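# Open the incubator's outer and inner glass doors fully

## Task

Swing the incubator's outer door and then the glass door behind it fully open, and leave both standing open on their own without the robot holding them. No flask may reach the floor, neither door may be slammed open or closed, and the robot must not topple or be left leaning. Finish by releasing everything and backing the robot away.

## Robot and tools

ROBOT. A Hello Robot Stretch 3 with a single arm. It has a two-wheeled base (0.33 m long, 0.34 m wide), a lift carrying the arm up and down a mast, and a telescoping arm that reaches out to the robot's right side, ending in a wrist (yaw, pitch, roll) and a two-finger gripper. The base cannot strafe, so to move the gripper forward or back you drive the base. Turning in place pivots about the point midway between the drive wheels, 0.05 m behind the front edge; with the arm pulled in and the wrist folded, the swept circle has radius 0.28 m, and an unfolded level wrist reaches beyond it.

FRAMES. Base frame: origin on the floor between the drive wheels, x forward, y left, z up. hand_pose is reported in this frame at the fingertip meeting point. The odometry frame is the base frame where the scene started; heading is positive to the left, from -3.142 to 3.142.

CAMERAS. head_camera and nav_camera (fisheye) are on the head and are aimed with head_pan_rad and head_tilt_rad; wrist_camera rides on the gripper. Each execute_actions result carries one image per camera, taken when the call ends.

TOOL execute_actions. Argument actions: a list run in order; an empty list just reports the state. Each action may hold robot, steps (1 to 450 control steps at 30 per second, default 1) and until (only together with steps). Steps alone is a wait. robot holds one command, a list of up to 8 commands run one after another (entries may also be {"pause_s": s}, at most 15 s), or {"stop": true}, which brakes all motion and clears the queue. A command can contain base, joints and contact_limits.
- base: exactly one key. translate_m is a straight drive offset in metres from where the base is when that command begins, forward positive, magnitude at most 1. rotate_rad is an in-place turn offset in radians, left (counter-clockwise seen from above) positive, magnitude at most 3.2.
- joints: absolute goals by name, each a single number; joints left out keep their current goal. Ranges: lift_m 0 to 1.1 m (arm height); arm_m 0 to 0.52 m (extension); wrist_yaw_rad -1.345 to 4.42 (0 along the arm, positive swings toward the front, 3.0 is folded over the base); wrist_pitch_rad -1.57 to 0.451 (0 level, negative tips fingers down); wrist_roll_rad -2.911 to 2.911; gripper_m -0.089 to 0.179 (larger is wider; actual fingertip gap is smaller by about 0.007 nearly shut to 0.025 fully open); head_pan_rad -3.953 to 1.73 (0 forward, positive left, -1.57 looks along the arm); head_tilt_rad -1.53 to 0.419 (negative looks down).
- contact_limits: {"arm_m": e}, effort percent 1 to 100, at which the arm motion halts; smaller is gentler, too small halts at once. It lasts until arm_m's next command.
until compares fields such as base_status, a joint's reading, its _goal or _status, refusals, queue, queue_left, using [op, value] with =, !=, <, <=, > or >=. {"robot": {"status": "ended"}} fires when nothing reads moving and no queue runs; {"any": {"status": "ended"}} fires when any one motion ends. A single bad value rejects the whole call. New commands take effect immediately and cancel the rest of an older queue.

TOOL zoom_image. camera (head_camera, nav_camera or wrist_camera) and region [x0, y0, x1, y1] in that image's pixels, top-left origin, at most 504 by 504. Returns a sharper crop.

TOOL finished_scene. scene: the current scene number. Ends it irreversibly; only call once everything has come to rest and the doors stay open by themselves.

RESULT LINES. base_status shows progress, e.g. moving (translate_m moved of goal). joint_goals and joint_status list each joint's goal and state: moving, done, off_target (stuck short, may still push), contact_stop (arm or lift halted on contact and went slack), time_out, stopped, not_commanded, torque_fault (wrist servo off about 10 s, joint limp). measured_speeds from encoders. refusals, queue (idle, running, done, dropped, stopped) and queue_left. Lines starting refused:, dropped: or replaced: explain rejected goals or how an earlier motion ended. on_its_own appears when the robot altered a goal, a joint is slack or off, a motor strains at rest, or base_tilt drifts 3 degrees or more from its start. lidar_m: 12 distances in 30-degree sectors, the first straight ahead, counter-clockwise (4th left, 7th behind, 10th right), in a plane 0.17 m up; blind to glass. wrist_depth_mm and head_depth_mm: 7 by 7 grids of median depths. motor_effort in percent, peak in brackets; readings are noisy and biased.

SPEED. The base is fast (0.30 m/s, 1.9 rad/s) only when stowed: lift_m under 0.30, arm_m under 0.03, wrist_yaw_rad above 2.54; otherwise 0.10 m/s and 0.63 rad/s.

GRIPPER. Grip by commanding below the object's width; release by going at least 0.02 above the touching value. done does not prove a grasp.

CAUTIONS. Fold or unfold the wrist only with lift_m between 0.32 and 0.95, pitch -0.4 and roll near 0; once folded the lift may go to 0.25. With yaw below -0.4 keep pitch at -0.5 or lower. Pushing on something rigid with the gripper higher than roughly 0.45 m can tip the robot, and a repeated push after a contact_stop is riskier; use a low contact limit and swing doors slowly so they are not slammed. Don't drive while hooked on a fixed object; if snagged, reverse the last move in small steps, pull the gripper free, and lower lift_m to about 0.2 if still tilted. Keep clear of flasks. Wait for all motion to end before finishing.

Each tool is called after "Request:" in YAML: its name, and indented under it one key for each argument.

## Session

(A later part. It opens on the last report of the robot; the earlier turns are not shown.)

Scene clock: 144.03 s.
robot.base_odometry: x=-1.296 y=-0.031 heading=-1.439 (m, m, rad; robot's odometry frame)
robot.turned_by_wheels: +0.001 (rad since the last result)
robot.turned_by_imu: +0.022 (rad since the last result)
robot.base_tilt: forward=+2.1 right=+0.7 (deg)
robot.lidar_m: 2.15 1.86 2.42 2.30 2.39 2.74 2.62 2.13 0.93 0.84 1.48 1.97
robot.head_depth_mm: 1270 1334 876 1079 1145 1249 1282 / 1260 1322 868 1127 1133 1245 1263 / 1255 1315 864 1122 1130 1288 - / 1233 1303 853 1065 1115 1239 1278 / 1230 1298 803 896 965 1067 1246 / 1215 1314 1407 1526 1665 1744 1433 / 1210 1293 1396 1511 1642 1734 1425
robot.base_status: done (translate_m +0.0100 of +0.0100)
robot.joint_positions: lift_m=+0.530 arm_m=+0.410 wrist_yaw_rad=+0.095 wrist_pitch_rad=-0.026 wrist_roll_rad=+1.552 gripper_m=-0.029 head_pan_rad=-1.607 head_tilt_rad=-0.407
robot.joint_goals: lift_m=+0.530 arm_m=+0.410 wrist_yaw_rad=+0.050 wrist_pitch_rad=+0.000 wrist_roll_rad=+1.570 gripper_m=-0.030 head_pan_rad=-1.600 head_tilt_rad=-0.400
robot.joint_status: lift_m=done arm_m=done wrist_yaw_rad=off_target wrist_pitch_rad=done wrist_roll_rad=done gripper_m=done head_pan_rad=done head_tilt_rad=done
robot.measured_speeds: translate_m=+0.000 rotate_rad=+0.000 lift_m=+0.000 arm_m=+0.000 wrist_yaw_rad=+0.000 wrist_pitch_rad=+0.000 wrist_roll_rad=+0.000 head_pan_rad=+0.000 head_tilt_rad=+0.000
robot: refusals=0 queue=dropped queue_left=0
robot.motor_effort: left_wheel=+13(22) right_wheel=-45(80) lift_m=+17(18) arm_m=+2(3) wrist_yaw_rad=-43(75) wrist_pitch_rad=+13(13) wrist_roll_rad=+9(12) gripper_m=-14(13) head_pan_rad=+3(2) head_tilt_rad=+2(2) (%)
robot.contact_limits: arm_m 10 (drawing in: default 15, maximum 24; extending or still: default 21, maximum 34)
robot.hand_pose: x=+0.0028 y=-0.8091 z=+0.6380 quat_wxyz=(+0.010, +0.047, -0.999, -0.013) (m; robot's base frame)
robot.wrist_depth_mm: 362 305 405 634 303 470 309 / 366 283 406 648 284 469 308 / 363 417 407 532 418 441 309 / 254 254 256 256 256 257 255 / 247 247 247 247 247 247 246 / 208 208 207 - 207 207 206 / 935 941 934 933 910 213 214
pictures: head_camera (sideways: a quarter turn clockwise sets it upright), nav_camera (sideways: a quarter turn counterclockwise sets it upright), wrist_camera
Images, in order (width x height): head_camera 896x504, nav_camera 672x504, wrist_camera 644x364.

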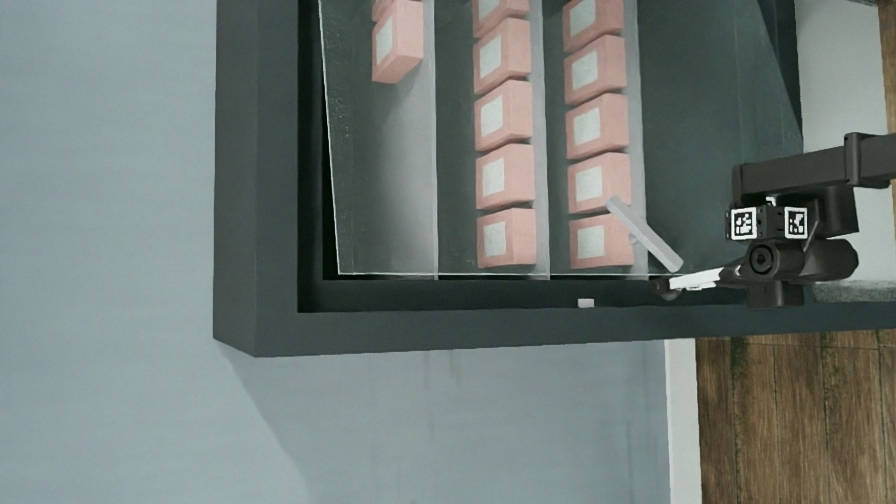

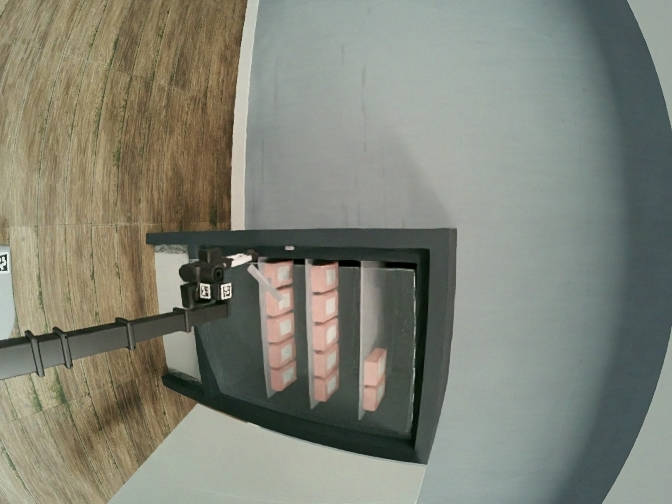

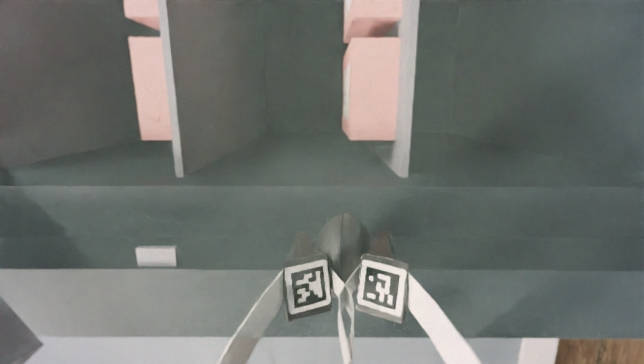

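Request:
execute_actions:
  actions:
    - {"robot":[{"joints":{"wrist_yaw_rad":0.25}},{"joints":{"arm_m":0.28}},{"base":{"translate_m":0.14},"joints":{"wrist_yaw_rad":-0.38}},{"joints":{"arm_m":0.42},"contact_limits":{"arm_m":10}}],"steps":300,"until":{"robot":{"status":"ended"}}}

Scene clock: 152.07 s.
robot.base_odometry: x=-1.278 y=-0.170 heading=-1.440 (m, m, rad; robot's odometry frame)
robot.turned_by_wheels: -0.001 (rad since the last result)
robot.turned_by_imu: -0.003 (rad since the last result)
robot.base_tilt: forward=+2.1 right=+0.7 (deg)
robot.lidar_m: 2.01 1.73 2.43 2.30 2.39 2.89 2.76 2.14 0.92 0.84 1.48 1.96
robot.head_depth_mm: 1258 1331 871 1130 1142 1242 1284 / 1254 1319 861 1130 1137 1207 1252 / 1239 1310 850 947 1050 1237 - / 1228 1308 1009 1049 1099 1159 1329 / 1225 1310 1414 1525 1661 1758 1434 / 1214 1298 1396 1518 1647 1735 1424 / 1201 1291 1382 1496 1631 1729 1427
robot.base_status: done (translate_m +0.1400 of +0.1400)
robot.joint_positions: lift_m=+0.530 arm_m=+0.420 wrist_yaw_rad=-0.379 wrist_pitch_rad=-0.026 wrist_roll_rad=+1.569 gripper_m=-0.029 head_pan_rad=-1.607 head_tilt_rad=-0.407
robot.joint_goals: lift_m=+0.530 arm_m=+0.420 wrist_yaw_rad=-0.380 wrist_pitch_rad=+0.000 wrist_roll_rad=+1.570 gripper_m=-0.030 head_pan_rad=-1.600 head_tilt_rad=-0.400
robot.joint_status: lift_m=done arm_m=done wrist_yaw_rad=done wrist_pitch_rad=done wrist_roll_rad=done gripper_m=done head_pan_rad=done head_tilt_rad=done
robot.measured_speeds: translate_m=+0.000 rotate_rad=+0.000 lift_m=+0.000 arm_m=+0.000 wrist_yaw_rad=+0.000 wrist_pitch_rad=+0.000 wrist_roll_rad=+0.000 head_pan_rad=+0.000 head_tilt_rad=+0.000
robot: refusals=0 queue=done queue_left=0
robot.motor_effort: left_wheel=-1(13) right_wheel=+1(45) lift_m=+18(18) arm_m=+2(2) wrist_yaw_rad=-1(43) wrist_pitch_rad=+12(13) wrist_roll_rad=+1(10) gripper_m=-13(13) head_pan_rad=+3(3) head_tilt_rad=+2(2) (%)
robot.contact_limits: arm_m 10 (drawing in: default 15, maximum 24; extending or still: default 21, maximum 34)
robot.hand_pose: x=-0.1159 y=-0.8021 z=+0.6380 quat_wxyz=(-0.001, -0.188, -0.982, -0.013) (m; robot's base frame)
robot.wrist_depth_mm: 394 503 414 787 724 463 307 / 85 503 419 778 729 462 307 / 371 500 413 749 721 462 306 / 363 465 407 715 659 469 308 / 254 253 253 254 250 251 252 / 197 196 197 - 195 194 194 / 190 189 189 189 188 188 186
pictures: head_camera (sideways: a quarter turn clockwise sets it upright), nav_camera (sideways: a quarter turn counterclockwise sets it upright), wrist_camera
Images, in order (width x height): head_camera 896x504, nav_camera 672x504, wrist_camera 644x364.

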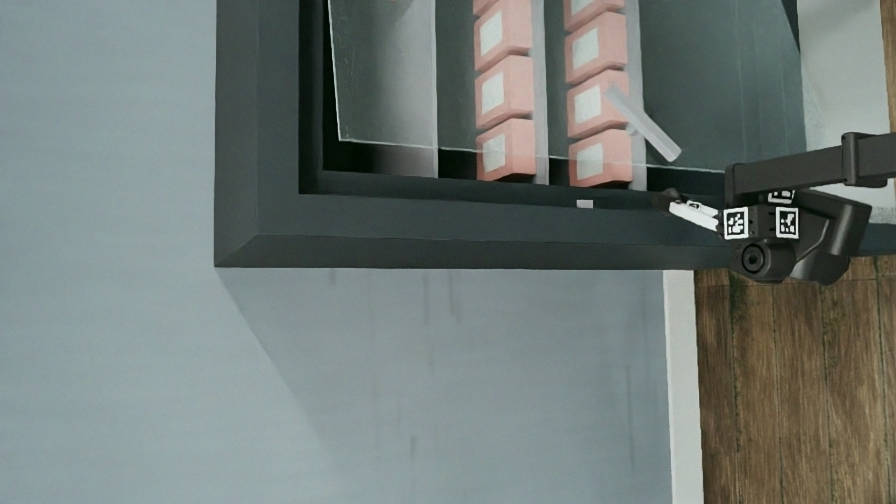

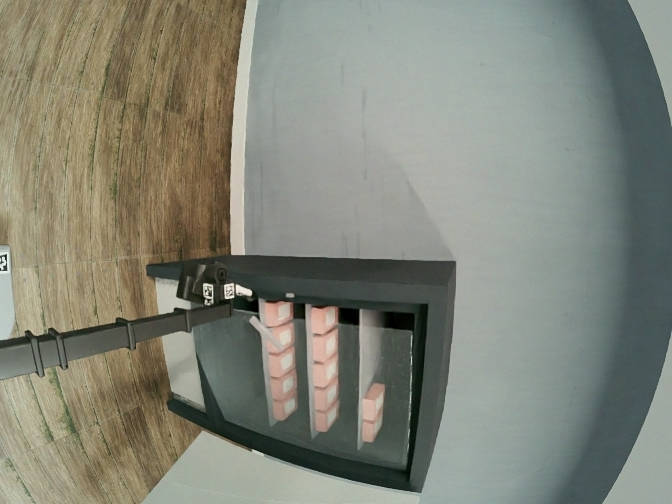

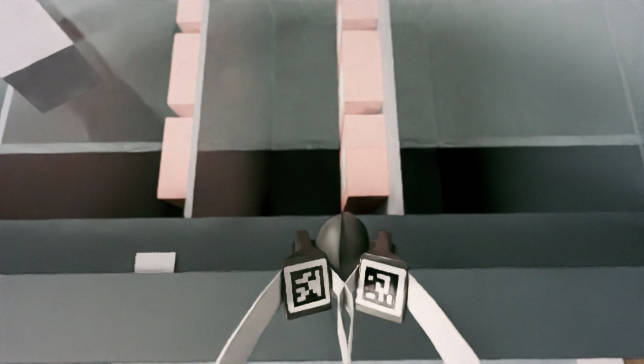

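Request:
execute_actions:
  actions:
    - {"robot":[{"base":{"translate_m":-0.035}},{"joints":{"arm_m":0.50},"contact_limits":{"arm_m":10}}],"steps":200,"until":{"robot":{"status":"ended"}}}
    - {"robot":{"base":{"translate_m":-0.06}},"steps":75}
    - {"robot":{"joints":{"arm_m":0.40}},"steps":60}

Scene clock: 160.00 s.
robot.base_odometry: x=-1.290 y=-0.076 heading=-1.440 (m, m, rad; robot's odometry frame)
robot.turned_by_wheels: +0.000 (rad since the last result)
robot.turned_by_imu: +0.014 (rad since the last result)
robot.base_tilt: forward=+2.1 right=+0.8 (deg)
robot.lidar_m: 2.10 1.81 2.41 2.30 2.40 2.78 2.66 2.11 0.92 0.83 1.49 1.99
robot.head_depth_mm: 1258 1329 867 1078 1142 1257 1263 / 1246 1314 862 1130 1138 1210 1249 / 1238 1306 858 1122 1130 1201 - / 1231 1295 815 901 1001 1095 - / 1222 1311 1395 1516 1654 1726 1399 / 1217 1309 1403 1511 1657 1741 1430 / 1211 1297 1394 1507 1644 1718 1423
robot.base_status: done (translate_m -0.0600 of -0.0600)
robot.joint_positions: lift_m=+0.530 arm_m=+0.400 wrist_yaw_rad=-0.379 wrist_pitch_rad=-0.027 wrist_roll_rad=+1.576 gripper_m=-0.029 head_pan_rad=-1.607 head_tilt_rad=-0.405
robot.joint_goals: lift_m=+0.530 arm_m=+0.400 wrist_yaw_rad=-0.380 wrist_pitch_rad=+0.000 wrist_roll_rad=+1.570 gripper_m=-0.030 head_pan_rad=-1.600 head_tilt_rad=-0.400
robot.joint_status: lift_m=done arm_m=done wrist_yaw_rad=done wrist_pitch_rad=done wrist_roll_rad=done gripper_m=done head_pan_rad=done head_tilt_rad=done
robot.measured_speeds: translate_m=+0.000 rotate_rad=+0.000 lift_m=+0.000 arm_m=+0.000 wrist_yaw_rad=+0.000 wrist_pitch_rad=+0.000 wrist_roll_rad=+0.000 head_pan_rad=+0.000 head_tilt_rad=+0.000
robot: refusals=0 queue=done queue_left=0
robot.motor_effort: left_wheel=+0(26) right_wheel=+0(79) lift_m=+18(18) arm_m=-2(10) wrist_yaw_rad=-1(31) wrist_pitch_rad=+13(21) wrist_roll_rad=-3(3) gripper_m=-12(13) head_pan_rad=+3(3) head_tilt_rad=+1(2) (%)
robot.hand_pose: x=-0.1158 y=-0.7827 z=+0.6375 quat_wxyz=(-0.005, -0.188, -0.982, -0.013) (m; robot's base frame)
robot.wrist_depth_mm: 400 542 423 669 704 461 320 / 386 536 423 800 725 463 307 / 371 500 413 767 717 458 306 / 365 500 406 747 736 464 310 / 362 463 407 726 706 470 310 / 360 458 353 - 667 411 300 / 258 258 255 255 254 254 254
pictures: head_camera (sideways: a quarter turn clockwise sets it upright), nav_camera (sideways: a quarter turn counterclockwise sets it upright), wrist_camera
replaced: robot.arm_m: its motion had ended contact_stop
Images, in order (width x height): head_camera 896x504, nav_camera 672x504, wrist_camera 644x364.

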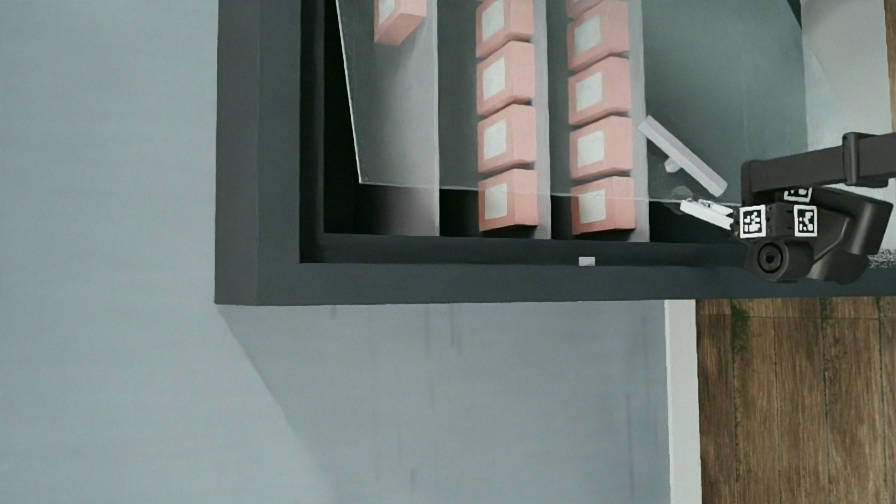

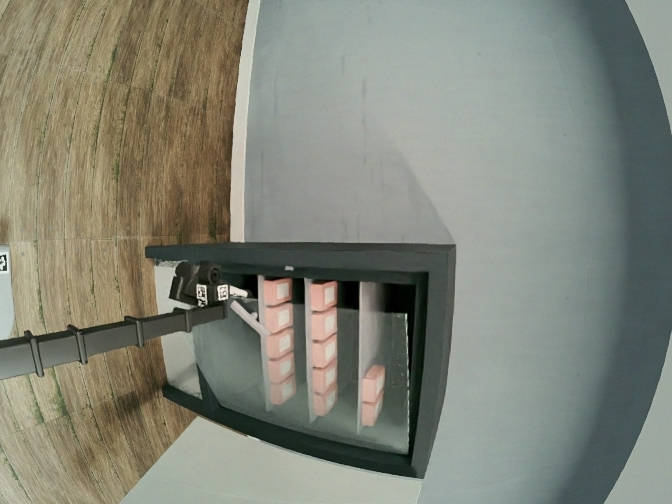

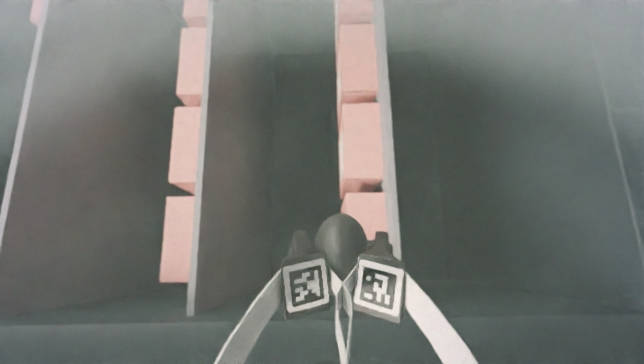

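Request:
execute_actions:
  actions:
    - {"robot":{"base":{"translate_m":-0.06},"joints":{"arm_m":0.34}},"steps":75}
    - {"robot":{"base":{"translate_m":-0.07},"joints":{"arm_m":0.28}},"steps":75}

Scene clock: 165.37 s.
robot.base_odometry: x=-1.307 y=+0.053 heading=-1.439 (m, m, rad; robot's odometry frame)
robot.turned_by_wheels: +0.001 (rad since the last result)
robot.turned_by_imu: +0.025 (rad since the last result)
robot.base_tilt: forward=+2.1 right=+0.8 (deg)
robot.lidar_m: 2.22 1.92 2.39 2.31 2.40 2.64 2.53 2.05 0.92 0.84 1.50 2.05
robot.head_depth_mm: 1251 1313 862 1078 1136 1239 1253 / 1249 1312 861 1127 1129 1244 1248 / 1241 1306 857 1122 1127 1249 1123 / 1240 1304 851 1118 1118 1205 1143 / 1231 1299 839 941 1002 1076 1160 / 1230 1315 1373 1491 1650 1714 1433 / 1216 1310 1412 1523 1660 1755 1431
robot.base_status: done (translate_m -0.0699 of -0.0700)
robot.joint_positions: lift_m=+0.530 arm_m=+0.280 wrist_yaw_rad=-0.368 wrist_pitch_rad=-0.031 wrist_roll_rad=+1.574 gripper_m=-0.029 head_pan_rad=-1.607 head_tilt_rad=-0.405
robot.joint_goals: lift_m=+0.530 arm_m=+0.280 wrist_yaw_rad=-0.380 wrist_pitch_rad=+0.000 wrist_roll_rad=+1.570 gripper_m=-0.030 head_pan_rad=-1.600 head_tilt_rad=-0.400
robot.joint_status: lift_m=done arm_m=done wrist_yaw_rad=done wrist_pitch_rad=done wrist_roll_rad=done gripper_m=done head_pan_rad=done head_tilt_rad=done
robot.measured_speeds: translate_m=+0.000 rotate_rad=+0.000 lift_m=+0.000 arm_m=+0.000 wrist_yaw_rad=+0.000 wrist_pitch_rad=+0.000 wrist_roll_rad=+0.000 head_pan_rad=+0.000 head_tilt_rad=+0.000
robot: refusals=0 queue=done queue_left=0
robot.on_its_own: right_wheel is at rest, and its effort (-36) is outside its rest range (-18 to +18)
robot.motor_effort: left_wheel=+7(15) right_wheel=-36(58) lift_m=+18(19) arm_m=+3(4) wrist_yaw_rad=-11(18) wrist_pitch_rad=+15(18) wrist_roll_rad=-2(3) gripper_m=-12(14) head_pan_rad=+3(3) head_tilt_rad=+1(1) (%)
robot.hand_pose: x=-0.1132 y=-0.6629 z=+0.6366 quat_wxyz=(-0.004, -0.183, -0.983, -0.015) (m; robot's base frame)
robot.wrist_depth_mm: 557 535 543 543 598 459 391 / 580 540 599 685 745 454 376 / 580 538 591 883 889 455 375 / 566 538 578 849 821 463 355 / 560 533 569 838 816 466 357 / 539 532 470 - 736 467 357 / 534 491 467 504 491 440 361
pictures: head_camera (sideways: a quarter turn clockwise sets it upright), nav_camera (sideways: a quarter turn counterclockwise sets it upright), wrist_camera
Images, in order (width x height): head_camera 896x504, nav_camera 672x504, wrist_camera 644x364.

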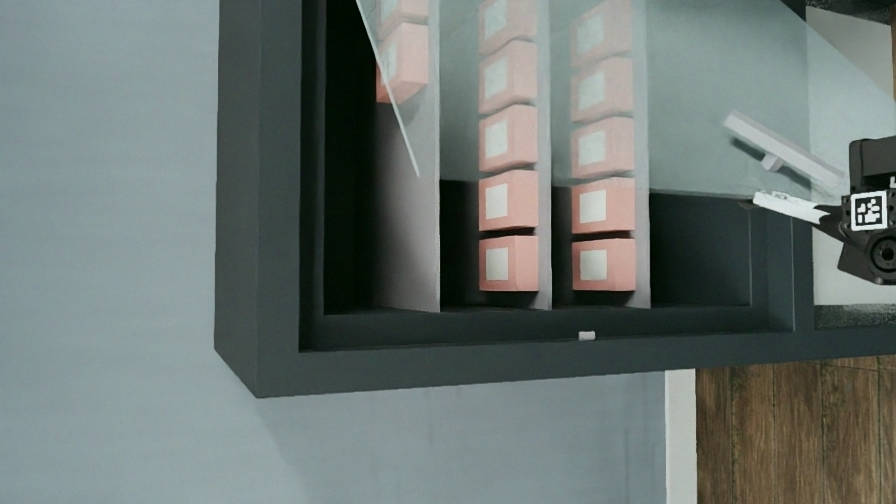

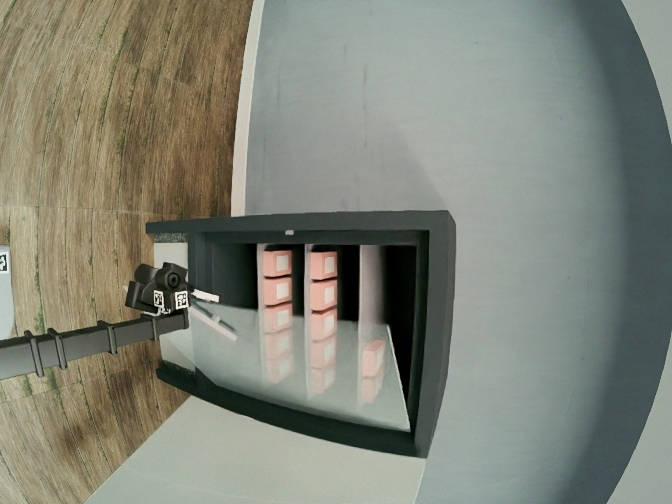

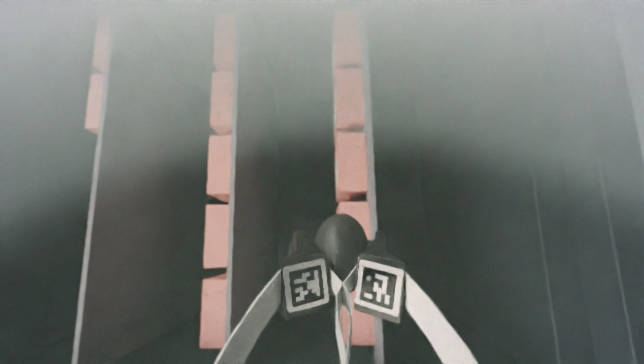

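Request:
execute_actions:
  actions:
    - {"robot":{"joints":{"arm_m":0.21}},"steps":45}
    - {"robot":{"base":{"translate_m":-0.06}},"steps":60}
    - {"robot":{"joints":{"arm_m":0.14}},"steps":45}
    - {"robot":{"base":{"translate_m":-0.06}},"steps":60}

Scene clock: 172.70 s.
robot.base_odometry: x=-1.323 y=+0.172 heading=-1.440 (m, m, rad; robot's odometry frame)
robot.turned_by_wheels: -0.001 (rad since the last result)
robot.turned_by_imu: +0.073 (rad since the last result)
robot.base_tilt: forward=+2.1 right=+0.7 (deg)
robot.lidar_m: 2.33 2.03 2.34 2.33 2.46 2.47 2.43 1.91 0.90 0.85 1.53 2.21
robot.head_depth_mm: 1217 1279 838 1021 1095 1173 1145 / 1226 1288 838 1077 1096 1219 1201 / 1228 1283 842 1136 1121 1207 1180 / 1227 1293 845 1126 1117 1202 1210 / 1243 1300 852 1040 1045 1147 1203 / 1236 1317 811 888 978 1078 1353 / 1246 1330 1434 1555 1693 1769 1430
robot.base_status: done (translate_m -0.0600 of -0.0600)
robot.joint_positions: lift_m=+0.530 arm_m=+0.140 wrist_yaw_rad=-0.378 wrist_pitch_rad=-0.027 wrist_roll_rad=+1.569 gripper_m=-0.029 head_pan_rad=-1.606 head_tilt_rad=-0.402
robot.joint_goals: lift_m=+0.530 arm_m=+0.140 wrist_yaw_rad=-0.380 wrist_pitch_rad=+0.000 wrist_roll_rad=+1.570 gripper_m=-0.030 head_pan_rad=-1.600 head_tilt_rad=-0.400
robot.joint_status: lift_m=done arm_m=done wrist_yaw_rad=done wrist_pitch_rad=done wrist_roll_rad=done gripper_m=done head_pan_rad=done head_tilt_rad=done
robot.measured_speeds: translate_m=+0.000 rotate_rad=+0.000 lift_m=+0.000 arm_m=+0.000 wrist_yaw_rad=+0.000 wrist_pitch_rad=+0.000 wrist_roll_rad=+0.000 head_pan_rad=+0.000 head_tilt_rad=+0.000
robot: refusals=0 queue=done queue_left=0
robot.motor_effort: left_wheel=-1(15) right_wheel=+2(67) lift_m=+19(19) arm_m=-2(6) wrist_yaw_rad=-2(40) wrist_pitch_rad=+13(22) wrist_roll_rad=+1(5) gripper_m=-13(13) head_pan_rad=+3(3) head_tilt_rad=+0(1) (%)
robot.hand_pose: x=-0.1157 y=-0.5227 z=+0.6375 quat_wxyz=(-0.001, -0.188, -0.982, -0.014) (m; robot's base frame)
robot.wrist_depth_mm: 554 564 558 561 559 524 551 / 575 638 647 634 697 534 544 / 581 682 748 883 882 535 538 / 568 685 728 927 935 526 525 / 574 687 737 931 886 514 522 / 570 683 730 - 739 511 501 / 565 611 692 649 672 500 495
pictures: head_camera (sideways: a quarter turn clockwise sets it upright), nav_camera (sideways: a quarter turn counterclockwise sets it upright), wrist_camera
Images, in order (width x height): head_camera 896x504, nav_camera 672x504, wrist_camera 644x364.

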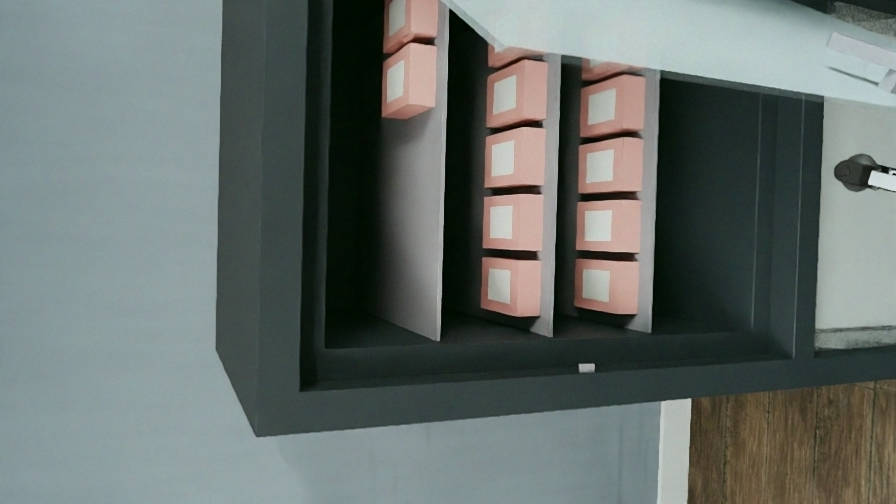

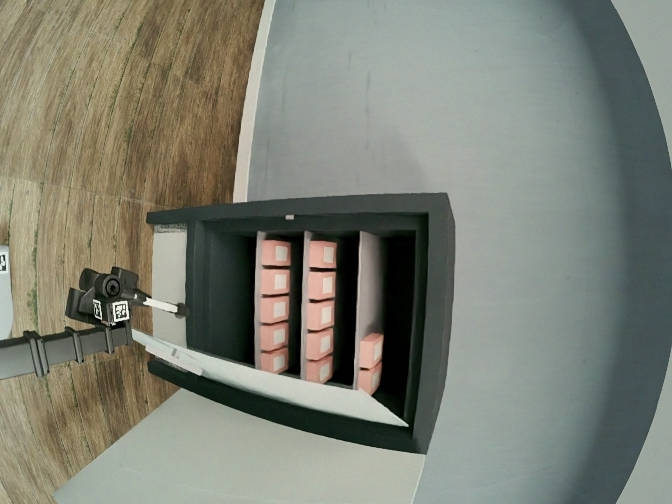

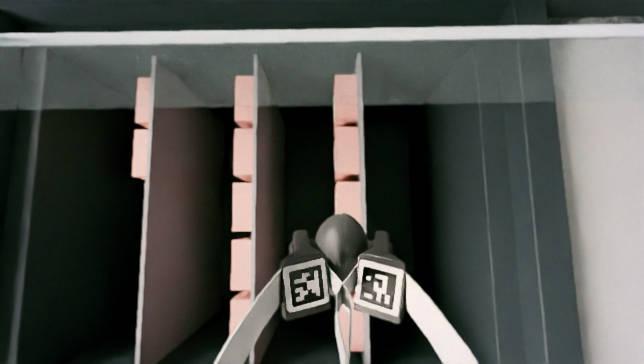

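Request:
execute_actions:
  actions:
    - {"robot":[{"base":{"translate_m":0.06}},{"joints":{"arm_m":0.26,"wrist_pitch_rad":-0.55,"wrist_roll_rad":0}},{"joints":{"wrist_yaw_rad":-0.9}}],"steps":300,"until":{"robot":{"status":"ended"}}}
    - {"robot":{"base":{"translate_m":-0.1}},"steps":90}

Scene clock: 182.23 s.
robot.base_odometry: x=-1.328 y=+0.212 heading=-1.440 (m, m, rad; robot's odometry frame)
robot.turned_by_wheels: +0.000 (rad since the last result)
robot.turned_by_imu: -0.001 (rad since the last result)
robot.base_tilt: forward=+2.1 right=+0.7 (deg)
robot.lidar_m: 2.37 2.06 2.35 2.33 2.46 2.43 2.38 1.91 0.90 0.86 1.52 2.20
robot.head_depth_mm: 1217 1280 833 1021 1049 1133 1153 / 1223 1277 835 1086 1096 1211 1195 / 1226 1295 841 1131 1098 1208 1151 / 1230 1290 845 1124 1136 1203 1200 / 1228 1292 848 1094 1114 1167 1224 / 1232 1290 841 899 975 1069 1184 / 1235 1325 1397 1542 1682 1780 1434
robot.base_status: done (translate_m -0.1000 of -0.1000)
robot.joint_positions: lift_m=+0.530 arm_m=+0.260 wrist_yaw_rad=-0.899 wrist_pitch_rad=-0.562 wrist_roll_rad=+0.004 gripper_m=-0.029 head_pan_rad=-1.606 head_tilt_rad=-0.402
robot.joint_goals: lift_m=+0.530 arm_m=+0.260 wrist_yaw_rad=-0.900 wrist_pitch_rad=-0.550 wrist_roll_rad=+0.000 gripper_m=-0.030 head_pan_rad=-1.600 head_tilt_rad=-0.400
robot.joint_status: lift_m=done arm_m=done wrist_yaw_rad=done wrist_pitch_rad=done wrist_roll_rad=done gripper_m=done head_pan_rad=done head_tilt_rad=done
robot.measured_speeds: translate_m=+0.000 rotate_rad=+0.000 lift_m=+0.000 arm_m=+0.000 wrist_yaw_rad=+0.000 wrist_pitch_rad=+0.000 wrist_roll_rad=+0.000 head_pan_rad=+0.000 head_tilt_rad=+0.000
robot: refusals=0 queue=done queue_left=0
robot.motor_effort: left_wheel=-1(5) right_wheel=+1(22) lift_m=+19(19) arm_m=+2(2) wrist_yaw_rad=-2(3) wrist_pitch_rad=+6(13) wrist_roll_rad=-2(2) gripper_m=-12(12) head_pan_rad=+3(3) head_tilt_rad=+0(0) (%)
robot.hand_pose: x=-0.1812 y=-0.5315 z=+0.5119 quat_wxyz=(+0.525, -0.119, -0.698, -0.472) (m; robot's base frame)
robot.wrist_depth_mm: 638 700 517 467 397 362 330 / 645 638 572 516 442 392 354 / 511 499 518 558 488 429 384 / 410 439 494 694 914 476 421 / 374 418 608 751 845 823 787 / 367 510 661 - 723 712 712 / 445 560 644 646 642 623 630
pictures: head_camera (sideways: a quarter turn clockwise sets it upright), nav_camera (sideways: a quarter turn counterclockwise sets it upright), wrist_camera
Images, in order (width x height): head_camera 896x504, nav_camera 672x504, wrist_camera 644x364.

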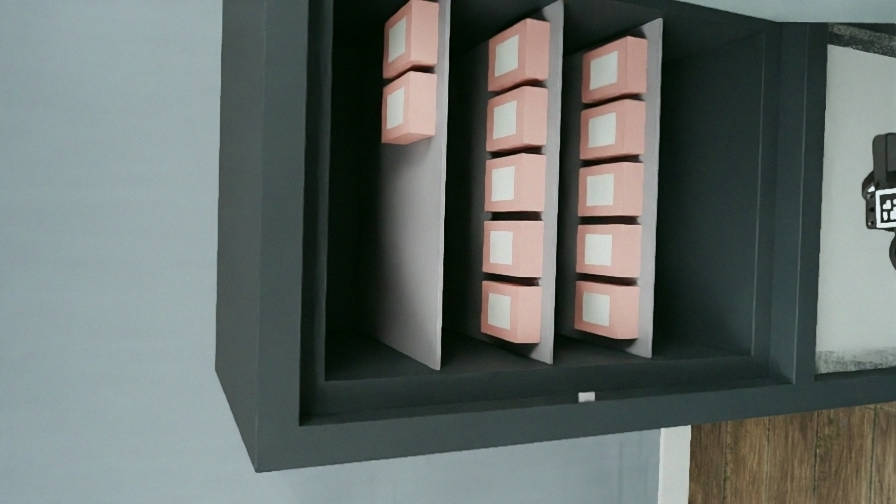

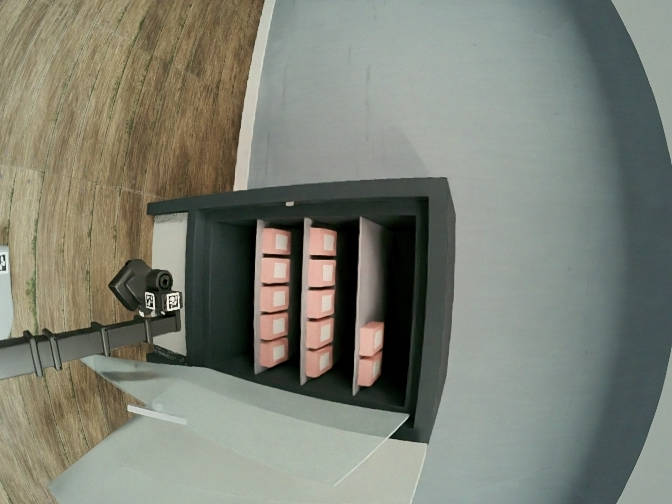

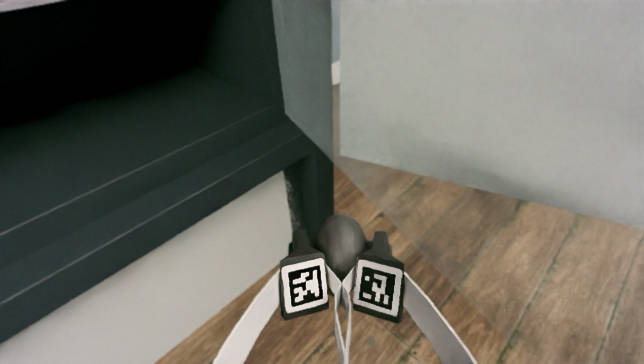

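Working; continue.

Request:
execute_actions:
  actions:
    - {"robot":{"base":{"translate_m":-0.07},"joints":{"head_pan_rad":-1.9,"head_tilt_rad":-0.5}},"steps":70}
    - {"robot":{"base":{"translate_m":-0.06}},"steps":70}

Scene clock: 187.13 s.
robot.base_odometry: x=-1.345 y=+0.340 heading=-1.440 (m, m, rad; robot's odometry frame)
robot.turned_by_wheels: +0.000 (rad since the last result)
robot.turned_by_imu: -0.001 (rad since the last result)
robot.base_tilt: forward=+2.1 right=+0.7 (deg)
robot.lidar_m: 2.50 2.19 2.38 2.34 2.48 2.30 2.26 1.89 0.86 0.87 0.90 2.19
robot.head_depth_mm: 1350 1420 619 659 704 754 810 / 1315 1371 694 746 802 870 934 / 1280 794 794 861 934 1028 1313 / 1253 836 903 992 1111 1196 1313 / 1218 813 1005 1125 1197 1184 - / 1194 797 1005 1096 1143 1157 1251 / 1167 774 1125 1031 1139 1132 1242
robot.base_status: done (translate_m -0.0600 of -0.0600)
robot.joint_positions: lift_m=+0.530 arm_m=+0.260 wrist_yaw_rad=-0.898 wrist_pitch_rad=-0.568 wrist_roll_rad=+0.004 gripper_m=-0.029 head_pan_rad=-1.893 head_tilt_rad=-0.494
robot.joint_goals: lift_m=+0.530 arm_m=+0.260 wrist_yaw_rad=-0.900 wrist_pitch_rad=-0.550 wrist_roll_rad=+0.000 gripper_m=-0.030 head_pan_rad=-1.900 head_tilt_rad=-0.500
robot.joint_status: lift_m=done arm_m=done wrist_yaw_rad=done wrist_pitch_rad=done wrist_roll_rad=done gripper_m=done head_pan_rad=done head_tilt_rad=done
robot.measured_speeds: translate_m=+0.000 rotate_rad=+0.000 lift_m=+0.000 arm_m=+0.000 wrist_yaw_rad=+0.000 wrist_pitch_rad=+0.000 wrist_roll_rad=+0.000 head_pan_rad=+0.000 head_tilt_rad=+0.000
robot: refusals=0 queue=done queue_left=0
robot.motor_effort: left_wheel=-1(3) right_wheel=+1(9) lift_m=+19(19) arm_m=+3(2) wrist_yaw_rad=-1(6) wrist_pitch_rad=+9(10) wrist_roll_rad=-2(2) gripper_m=-12(12) head_pan_rad=-2(20) head_tilt_rad=-3(10) (%)
robot.hand_pose: x=-0.1803 y=-0.5310 z=+0.5106 quat_wxyz=(+0.524, -0.117, -0.698, -0.473) (m; robot's base frame)
robot.wrist_depth_mm: 628 436 372 317 283 254 232 / 632 560 419 351 311 279 251 / 500 488 471 400 347 304 274 / 407 431 481 457 389 336 297 / 374 416 587 846 451 380 330 / 364 503 648 - 730 712 378 / 438 550 640 644 633 617 626
pictures: head_camera (sideways: a quarter turn clockwise sets it upright), nav_camera (sideways: a quarter turn counterclockwise sets it upright), wrist_camera
Images, in order (width x height): head_camera 896x504, nav_camera 672x504, wrist_camera 644x364.

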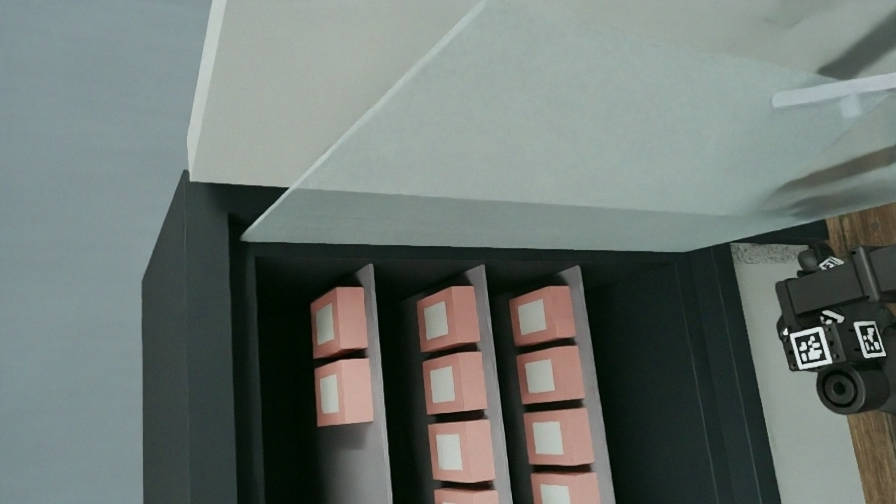

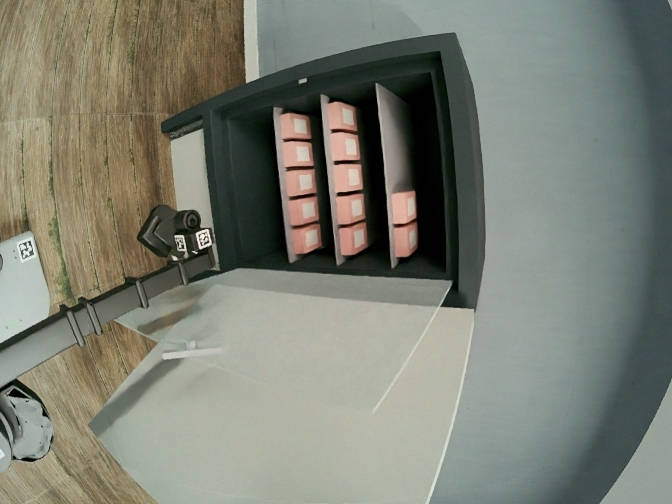

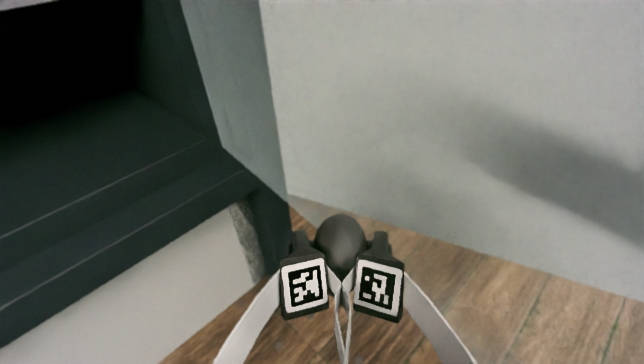

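Request:
execute_actions:
  actions:
    - {"robot":{"base":{"translate_m":-0.05}},"steps":60}
    - {"robot":{"base":{"translate_m":-0.04}},"steps":60}

Scene clock: 191.37 s.
robot.base_odometry: x=-1.357 y=+0.430 heading=-1.440 (m, m, rad; robot's odometry frame)
robot.turned_by_wheels: +0.000 (rad since the last result)
robot.turned_by_imu: -0.001 (rad since the last result)
robot.base_tilt: forward=+2.1 right=+0.8 (deg)
robot.lidar_m: 2.29 2.27 2.39 2.34 2.49 2.21 2.17 1.89 0.83 0.86 0.91 2.18
robot.head_depth_mm: 1336 1440 511 544 581 623 657 / 1308 1390 572 617 662 718 785 / 1276 1333 652 706 769 847 942 / 1251 768 761 832 931 1040 1250 / 1217 811 885 991 1103 1166 - / 1191 789 1003 1089 1146 1149 1249 / 1156 770 1003 1037 1104 1130 1249
robot.base_status: done (translate_m -0.0400 of -0.0400)
robot.joint_positions: lift_m=+0.530 arm_m=+0.260 wrist_yaw_rad=-0.898 wrist_pitch_rad=-0.573 wrist_roll_rad=+0.004 gripper_m=-0.029 head_pan_rad=-1.893 head_tilt_rad=-0.494
robot.joint_goals: lift_m=+0.530 arm_m=+0.260 wrist_yaw_rad=-0.900 wrist_pitch_rad=-0.550 wrist_roll_rad=+0.000 gripper_m=-0.030 head_pan_rad=-1.900 head_tilt_rad=-0.500
robot.joint_status: lift_m=done arm_m=done wrist_yaw_rad=done wrist_pitch_rad=done wrist_roll_rad=done gripper_m=done head_pan_rad=done head_tilt_rad=done
robot.measured_speeds: translate_m=+0.000 rotate_rad=+0.000 lift_m=+0.000 arm_m=+0.000 wrist_yaw_rad=+0.000 wrist_pitch_rad=+0.000 wrist_roll_rad=+0.000 head_pan_rad=+0.000 head_tilt_rad=+0.000
robot: refusals=0 queue=done queue_left=0
robot.motor_effort: left_wheel=-1(4) right_wheel=+1(18) lift_m=+19(19) arm_m=+3(3) wrist_yaw_rad=-2(8) wrist_pitch_rad=+11(16) wrist_roll_rad=-2(2) gripper_m=-12(13) head_pan_rad=-3(3) head_tilt_rad=-2(3) (%)
robot.hand_pose: x=-0.1798 y=-0.5306 z=+0.5097 quat_wxyz=(+0.523, -0.115, -0.699, -0.475) (m; robot's base frame)
robot.wrist_depth_mm: 361 313 259 227 201 182 166 / 569 344 290 253 222 199 179 / 498 400 341 284 247 218 195 / 407 423 405 326 276 241 214 / 372 408 517 383 314 272 236 / 358 491 608 - 350 310 266 / 430 543 642 645 630 617 303
pictures: head_camera (sideways: a quarter turn clockwise sets it upright), nav_camera (sideways: a quarter turn counterclockwise sets it upright), wrist_camera
Images, in order (width x height): head_camera 896x504, nav_camera 672x504, wrist_camera 644x364.

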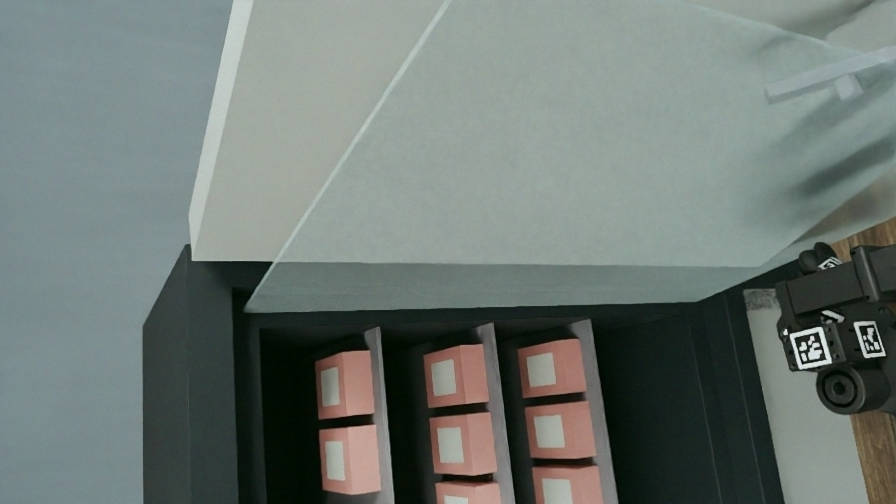

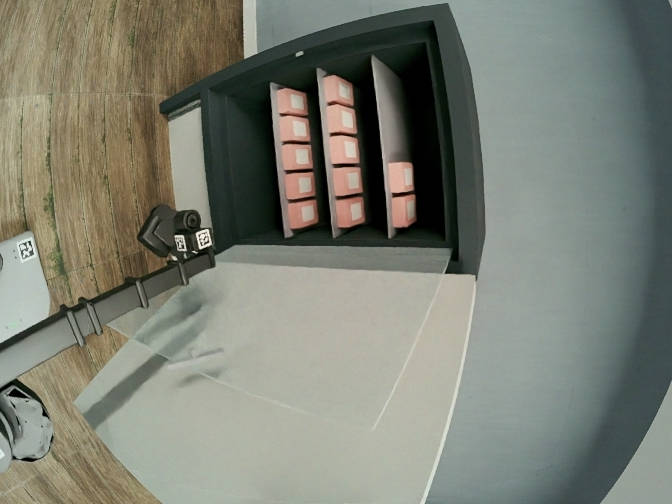

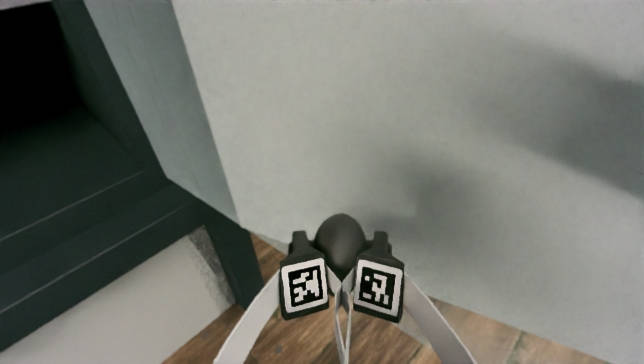

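No stop yet.

Request:
execute_actions:
  actions:
    - {"robot":{"base":{"translate_m":-0.04}},"steps":55}
    - {"robot":{"base":{"translate_m":-0.04}},"steps":55}

Scene clock: 195.23 s.
robot.base_odometry: x=-1.367 y=+0.509 heading=-1.440 (m, m, rad; robot's odometry frame)
robot.turned_by_wheels: +0.001 (rad since the last result)
robot.turned_by_imu: +0.044 (rad since the last result)
robot.base_tilt: forward=+3.0 right=+1.3 (deg)
robot.lidar_m: 2.34 2.89 2.39 2.35 2.54 2.12 2.09 1.80 0.82 0.81 0.93 2.30
robot.head_depth_mm: 1309 1418 442 468 499 534 573 / 1284 1367 499 535 576 621 638 / 1255 1325 575 620 678 742 822 / 1234 696 676 741 819 923 995 / 1209 796 822 919 1027 1153 - / 1182 783 993 1084 1142 1147 1242 / 1162 768 1118 1026 1133 1129 1245
robot.base_status: moving (translate_m -0.0400 of -0.0400)
robot.joint_positions: lift_m=+0.530 arm_m=+0.260 wrist_yaw_rad=-0.890 wrist_pitch_rad=-0.615 wrist_roll_rad=+0.004 gripper_m=-0.029 head_pan_rad=-1.894 head_tilt_rad=-0.497
robot.joint_goals: lift_m=+0.530 arm_m=+0.260 wrist_yaw_rad=-0.900 wrist_pitch_rad=-0.550 wrist_roll_rad=+0.000 gripper_m=-0.030 head_pan_rad=-1.900 head_tilt_rad=-0.500
robot.joint_status: lift_m=done arm_m=done wrist_yaw_rad=done wrist_pitch_rad=done wrist_roll_rad=done gripper_m=done head_pan_rad=done head_tilt_rad=done
robot.measured_speeds: translate_m=-0.001 rotate_rad=+0.001 lift_m=+0.000 arm_m=+0.000 wrist_yaw_rad=+0.000 wrist_pitch_rad=+0.000 wrist_roll_rad=+0.000 head_pan_rad=+0.000 head_tilt_rad=+0.000
robot: refusals=0 queue=running queue_left=0
robot.motor_effort: left_wheel=+3(17) right_wheel=-22(64) lift_m=+19(20) arm_m=+2(2) wrist_yaw_rad=-10(30) wrist_pitch_rad=+33(46) wrist_roll_rad=-2(3) gripper_m=-13(16) head_pan_rad=-3(3) head_tilt_rad=-2(3) (%)
robot.hand_pose: x=-0.1734 y=-0.5276 z=+0.5013 quat_wxyz=(+0.515, -0.098, -0.701, -0.483) (m; robot's base frame)
robot.wrist_depth_mm: 297 268 213 182 160 142 128 / 523 316 244 204 176 155 139 / 453 363 285 233 197 172 151 / 378 405 346 273 225 190 166 / 365 395 478 323 258 215 184 / 353 502 609 - 287 247 206 / 447 568 632 627 610 289 237
pictures: head_camera (sideways: a quarter turn clockwise sets it upright), nav_camera (sideways: a quarter turn counterclockwise sets it upright), wrist_camera
Images, in order (width x height): head_camera 896x504, nav_camera 672x504, wrist_camera 644x364.

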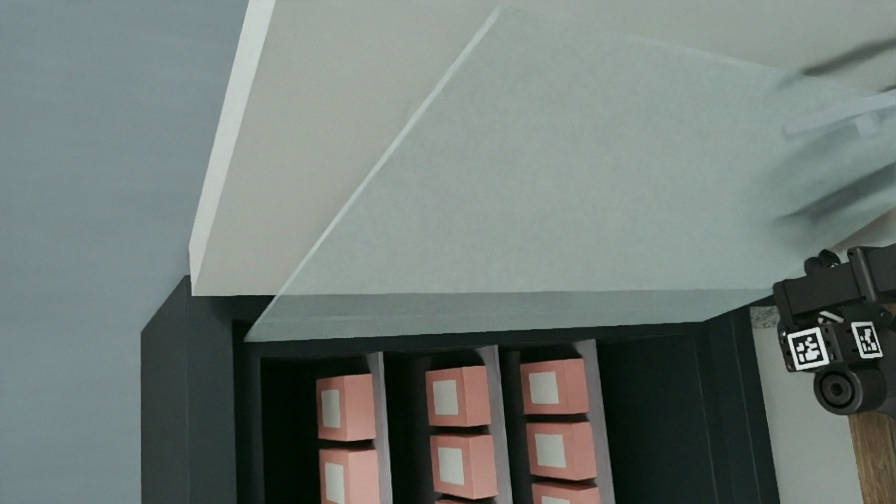

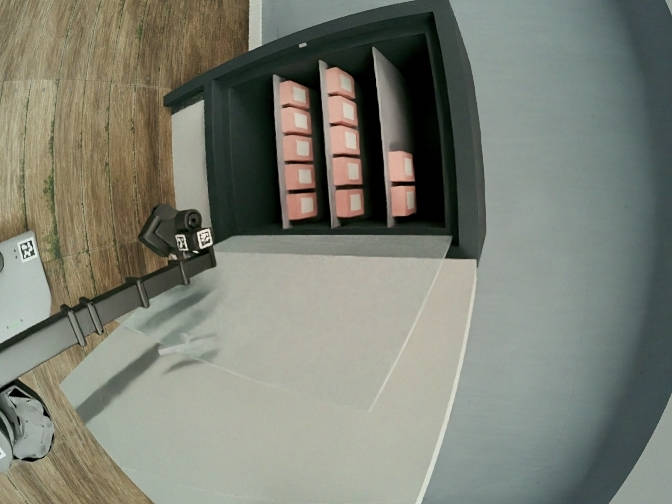

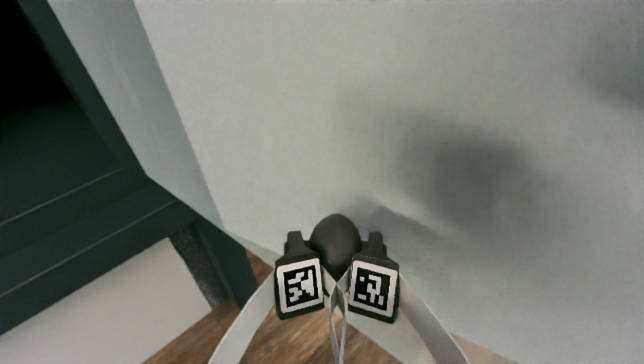

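Stop reached. Back off.

Request:
execute_actions:
  actions:
    - {"robot":[{"base":{"translate_m":0.2}},{"joints":{"arm_m":0.0},"base":{"translate_m":0.1}}],"steps":300,"until":{"robot":{"status":"ended"}}}

Scene clock: 201.60 s.
robot.base_odometry: x=-1.328 y=+0.211 heading=-1.440 (m, m, rad; robot's odometry frame)
robot.turned_by_wheels: -0.001 (rad since the last result)
robot.turned_by_imu: -0.002 (rad since the last result)
robot.base_tilt: forward=+2.1 right=+0.7 (deg)
robot.lidar_m: 2.05 2.57 2.33 2.31 2.49 2.42 2.39 1.85 0.90 0.87 1.57 2.35
robot.head_depth_mm: 1345 841 817 868 927 989 1253 / 1314 873 929 1006 1071 1164 1343 / 1288 862 1040 1095 1194 1260 1339 / 1263 845 1225 1160 1284 1241 1337 / 1235 827 1223 1239 1195 1210 1320 / 1208 810 1124 1087 1186 1177 1302 / 1193 788 1113 1085 1137 1141 1249
robot.base_status: done (translate_m +0.1000 of +0.1000)
robot.joint_positions: lift_m=+0.530 arm_m=+0.002 wrist_yaw_rad=-0.899 wrist_pitch_rad=-0.572 wrist_roll_rad=+0.002 gripper_m=-0.029 head_pan_rad=-1.894 head_tilt_rad=-0.497
robot.joint_goals: lift_m=+0.530 arm_m=+0.000 wrist_yaw_rad=-0.900 wrist_pitch_rad=-0.550 wrist_roll_rad=+0.000 gripper_m=-0.030 head_pan_rad=-1.900 head_tilt_rad=-0.500
robot.joint_status: lift_m=done arm_m=done wrist_yaw_rad=done wrist_pitch_rad=done wrist_roll_rad=done gripper_m=done head_pan_rad=done head_tilt_rad=done
robot.measured_speeds: translate_m=+0.000 rotate_rad=+0.000 lift_m=+0.000 arm_m=+0.000 wrist_yaw_rad=+0.000 wrist_pitch_rad=+0.000 wrist_roll_rad=+0.000 head_pan_rad=+0.000 head_tilt_rad=+0.000
robot: refusals=0 queue=done queue_left=0
robot.motor_effort: left_wheel=-1(7) right_wheel=+0(26) lift_m=+19(19) arm_m=-2(1) wrist_yaw_rad=-2(9) wrist_pitch_rad=+10(33) wrist_roll_rad=-1(2) gripper_m=-12(12) head_pan_rad=-2(3) head_tilt_rad=-2(1) (%)
robot.hand_pose: x=-0.1799 y=-0.2727 z=+0.5098 quat_wxyz=(+0.523, -0.115, -0.698, -0.475) (m; robot's base frame)
robot.wrist_depth_mm: 811 820 657 551 486 431 396 / 645 654 689 607 542 474 423 / 551 619 803 - 607 519 462 / 599 726 899 967 968 941 873 / 649 780 847 855 842 811 806 / 702 746 723 - 718 715 701 / 656 660 642 641 632 625 622
pictures: head_camera (sideways: a quarter turn clockwise sets it upright), nav_camera (sideways: a quarter turn counterclockwise sets it upright), wrist_camera
Images, in order (width x height): head_camera 896x504, nav_camera 672x504, wrist_camera 644x364.

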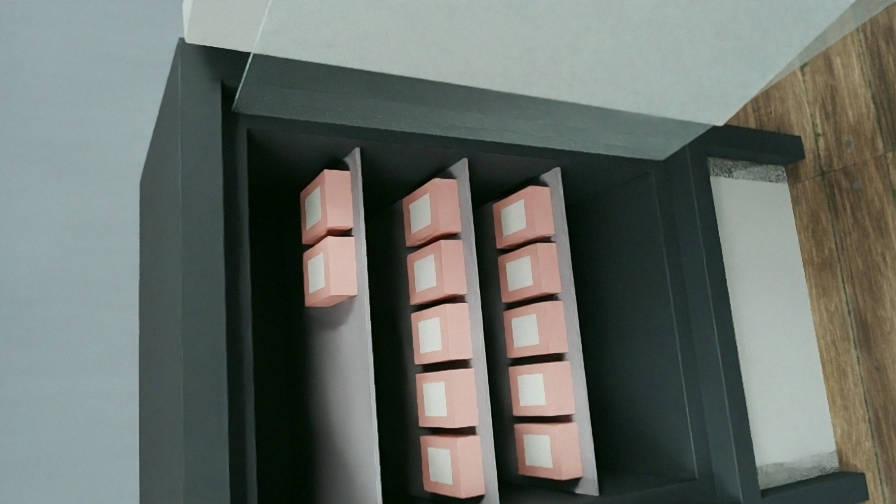

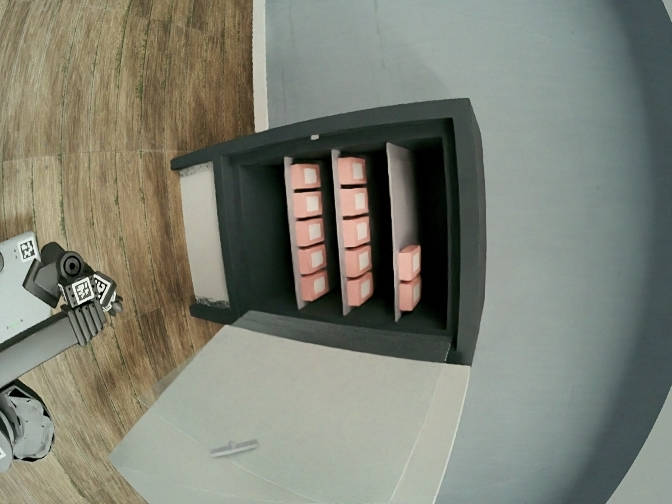

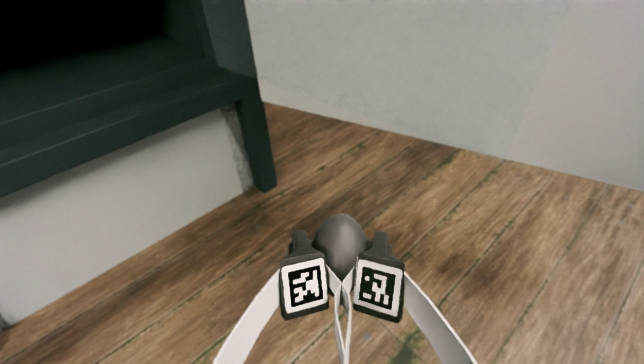

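Request:
finished_scene:
  scene: 2

The scene is finished: the task was done.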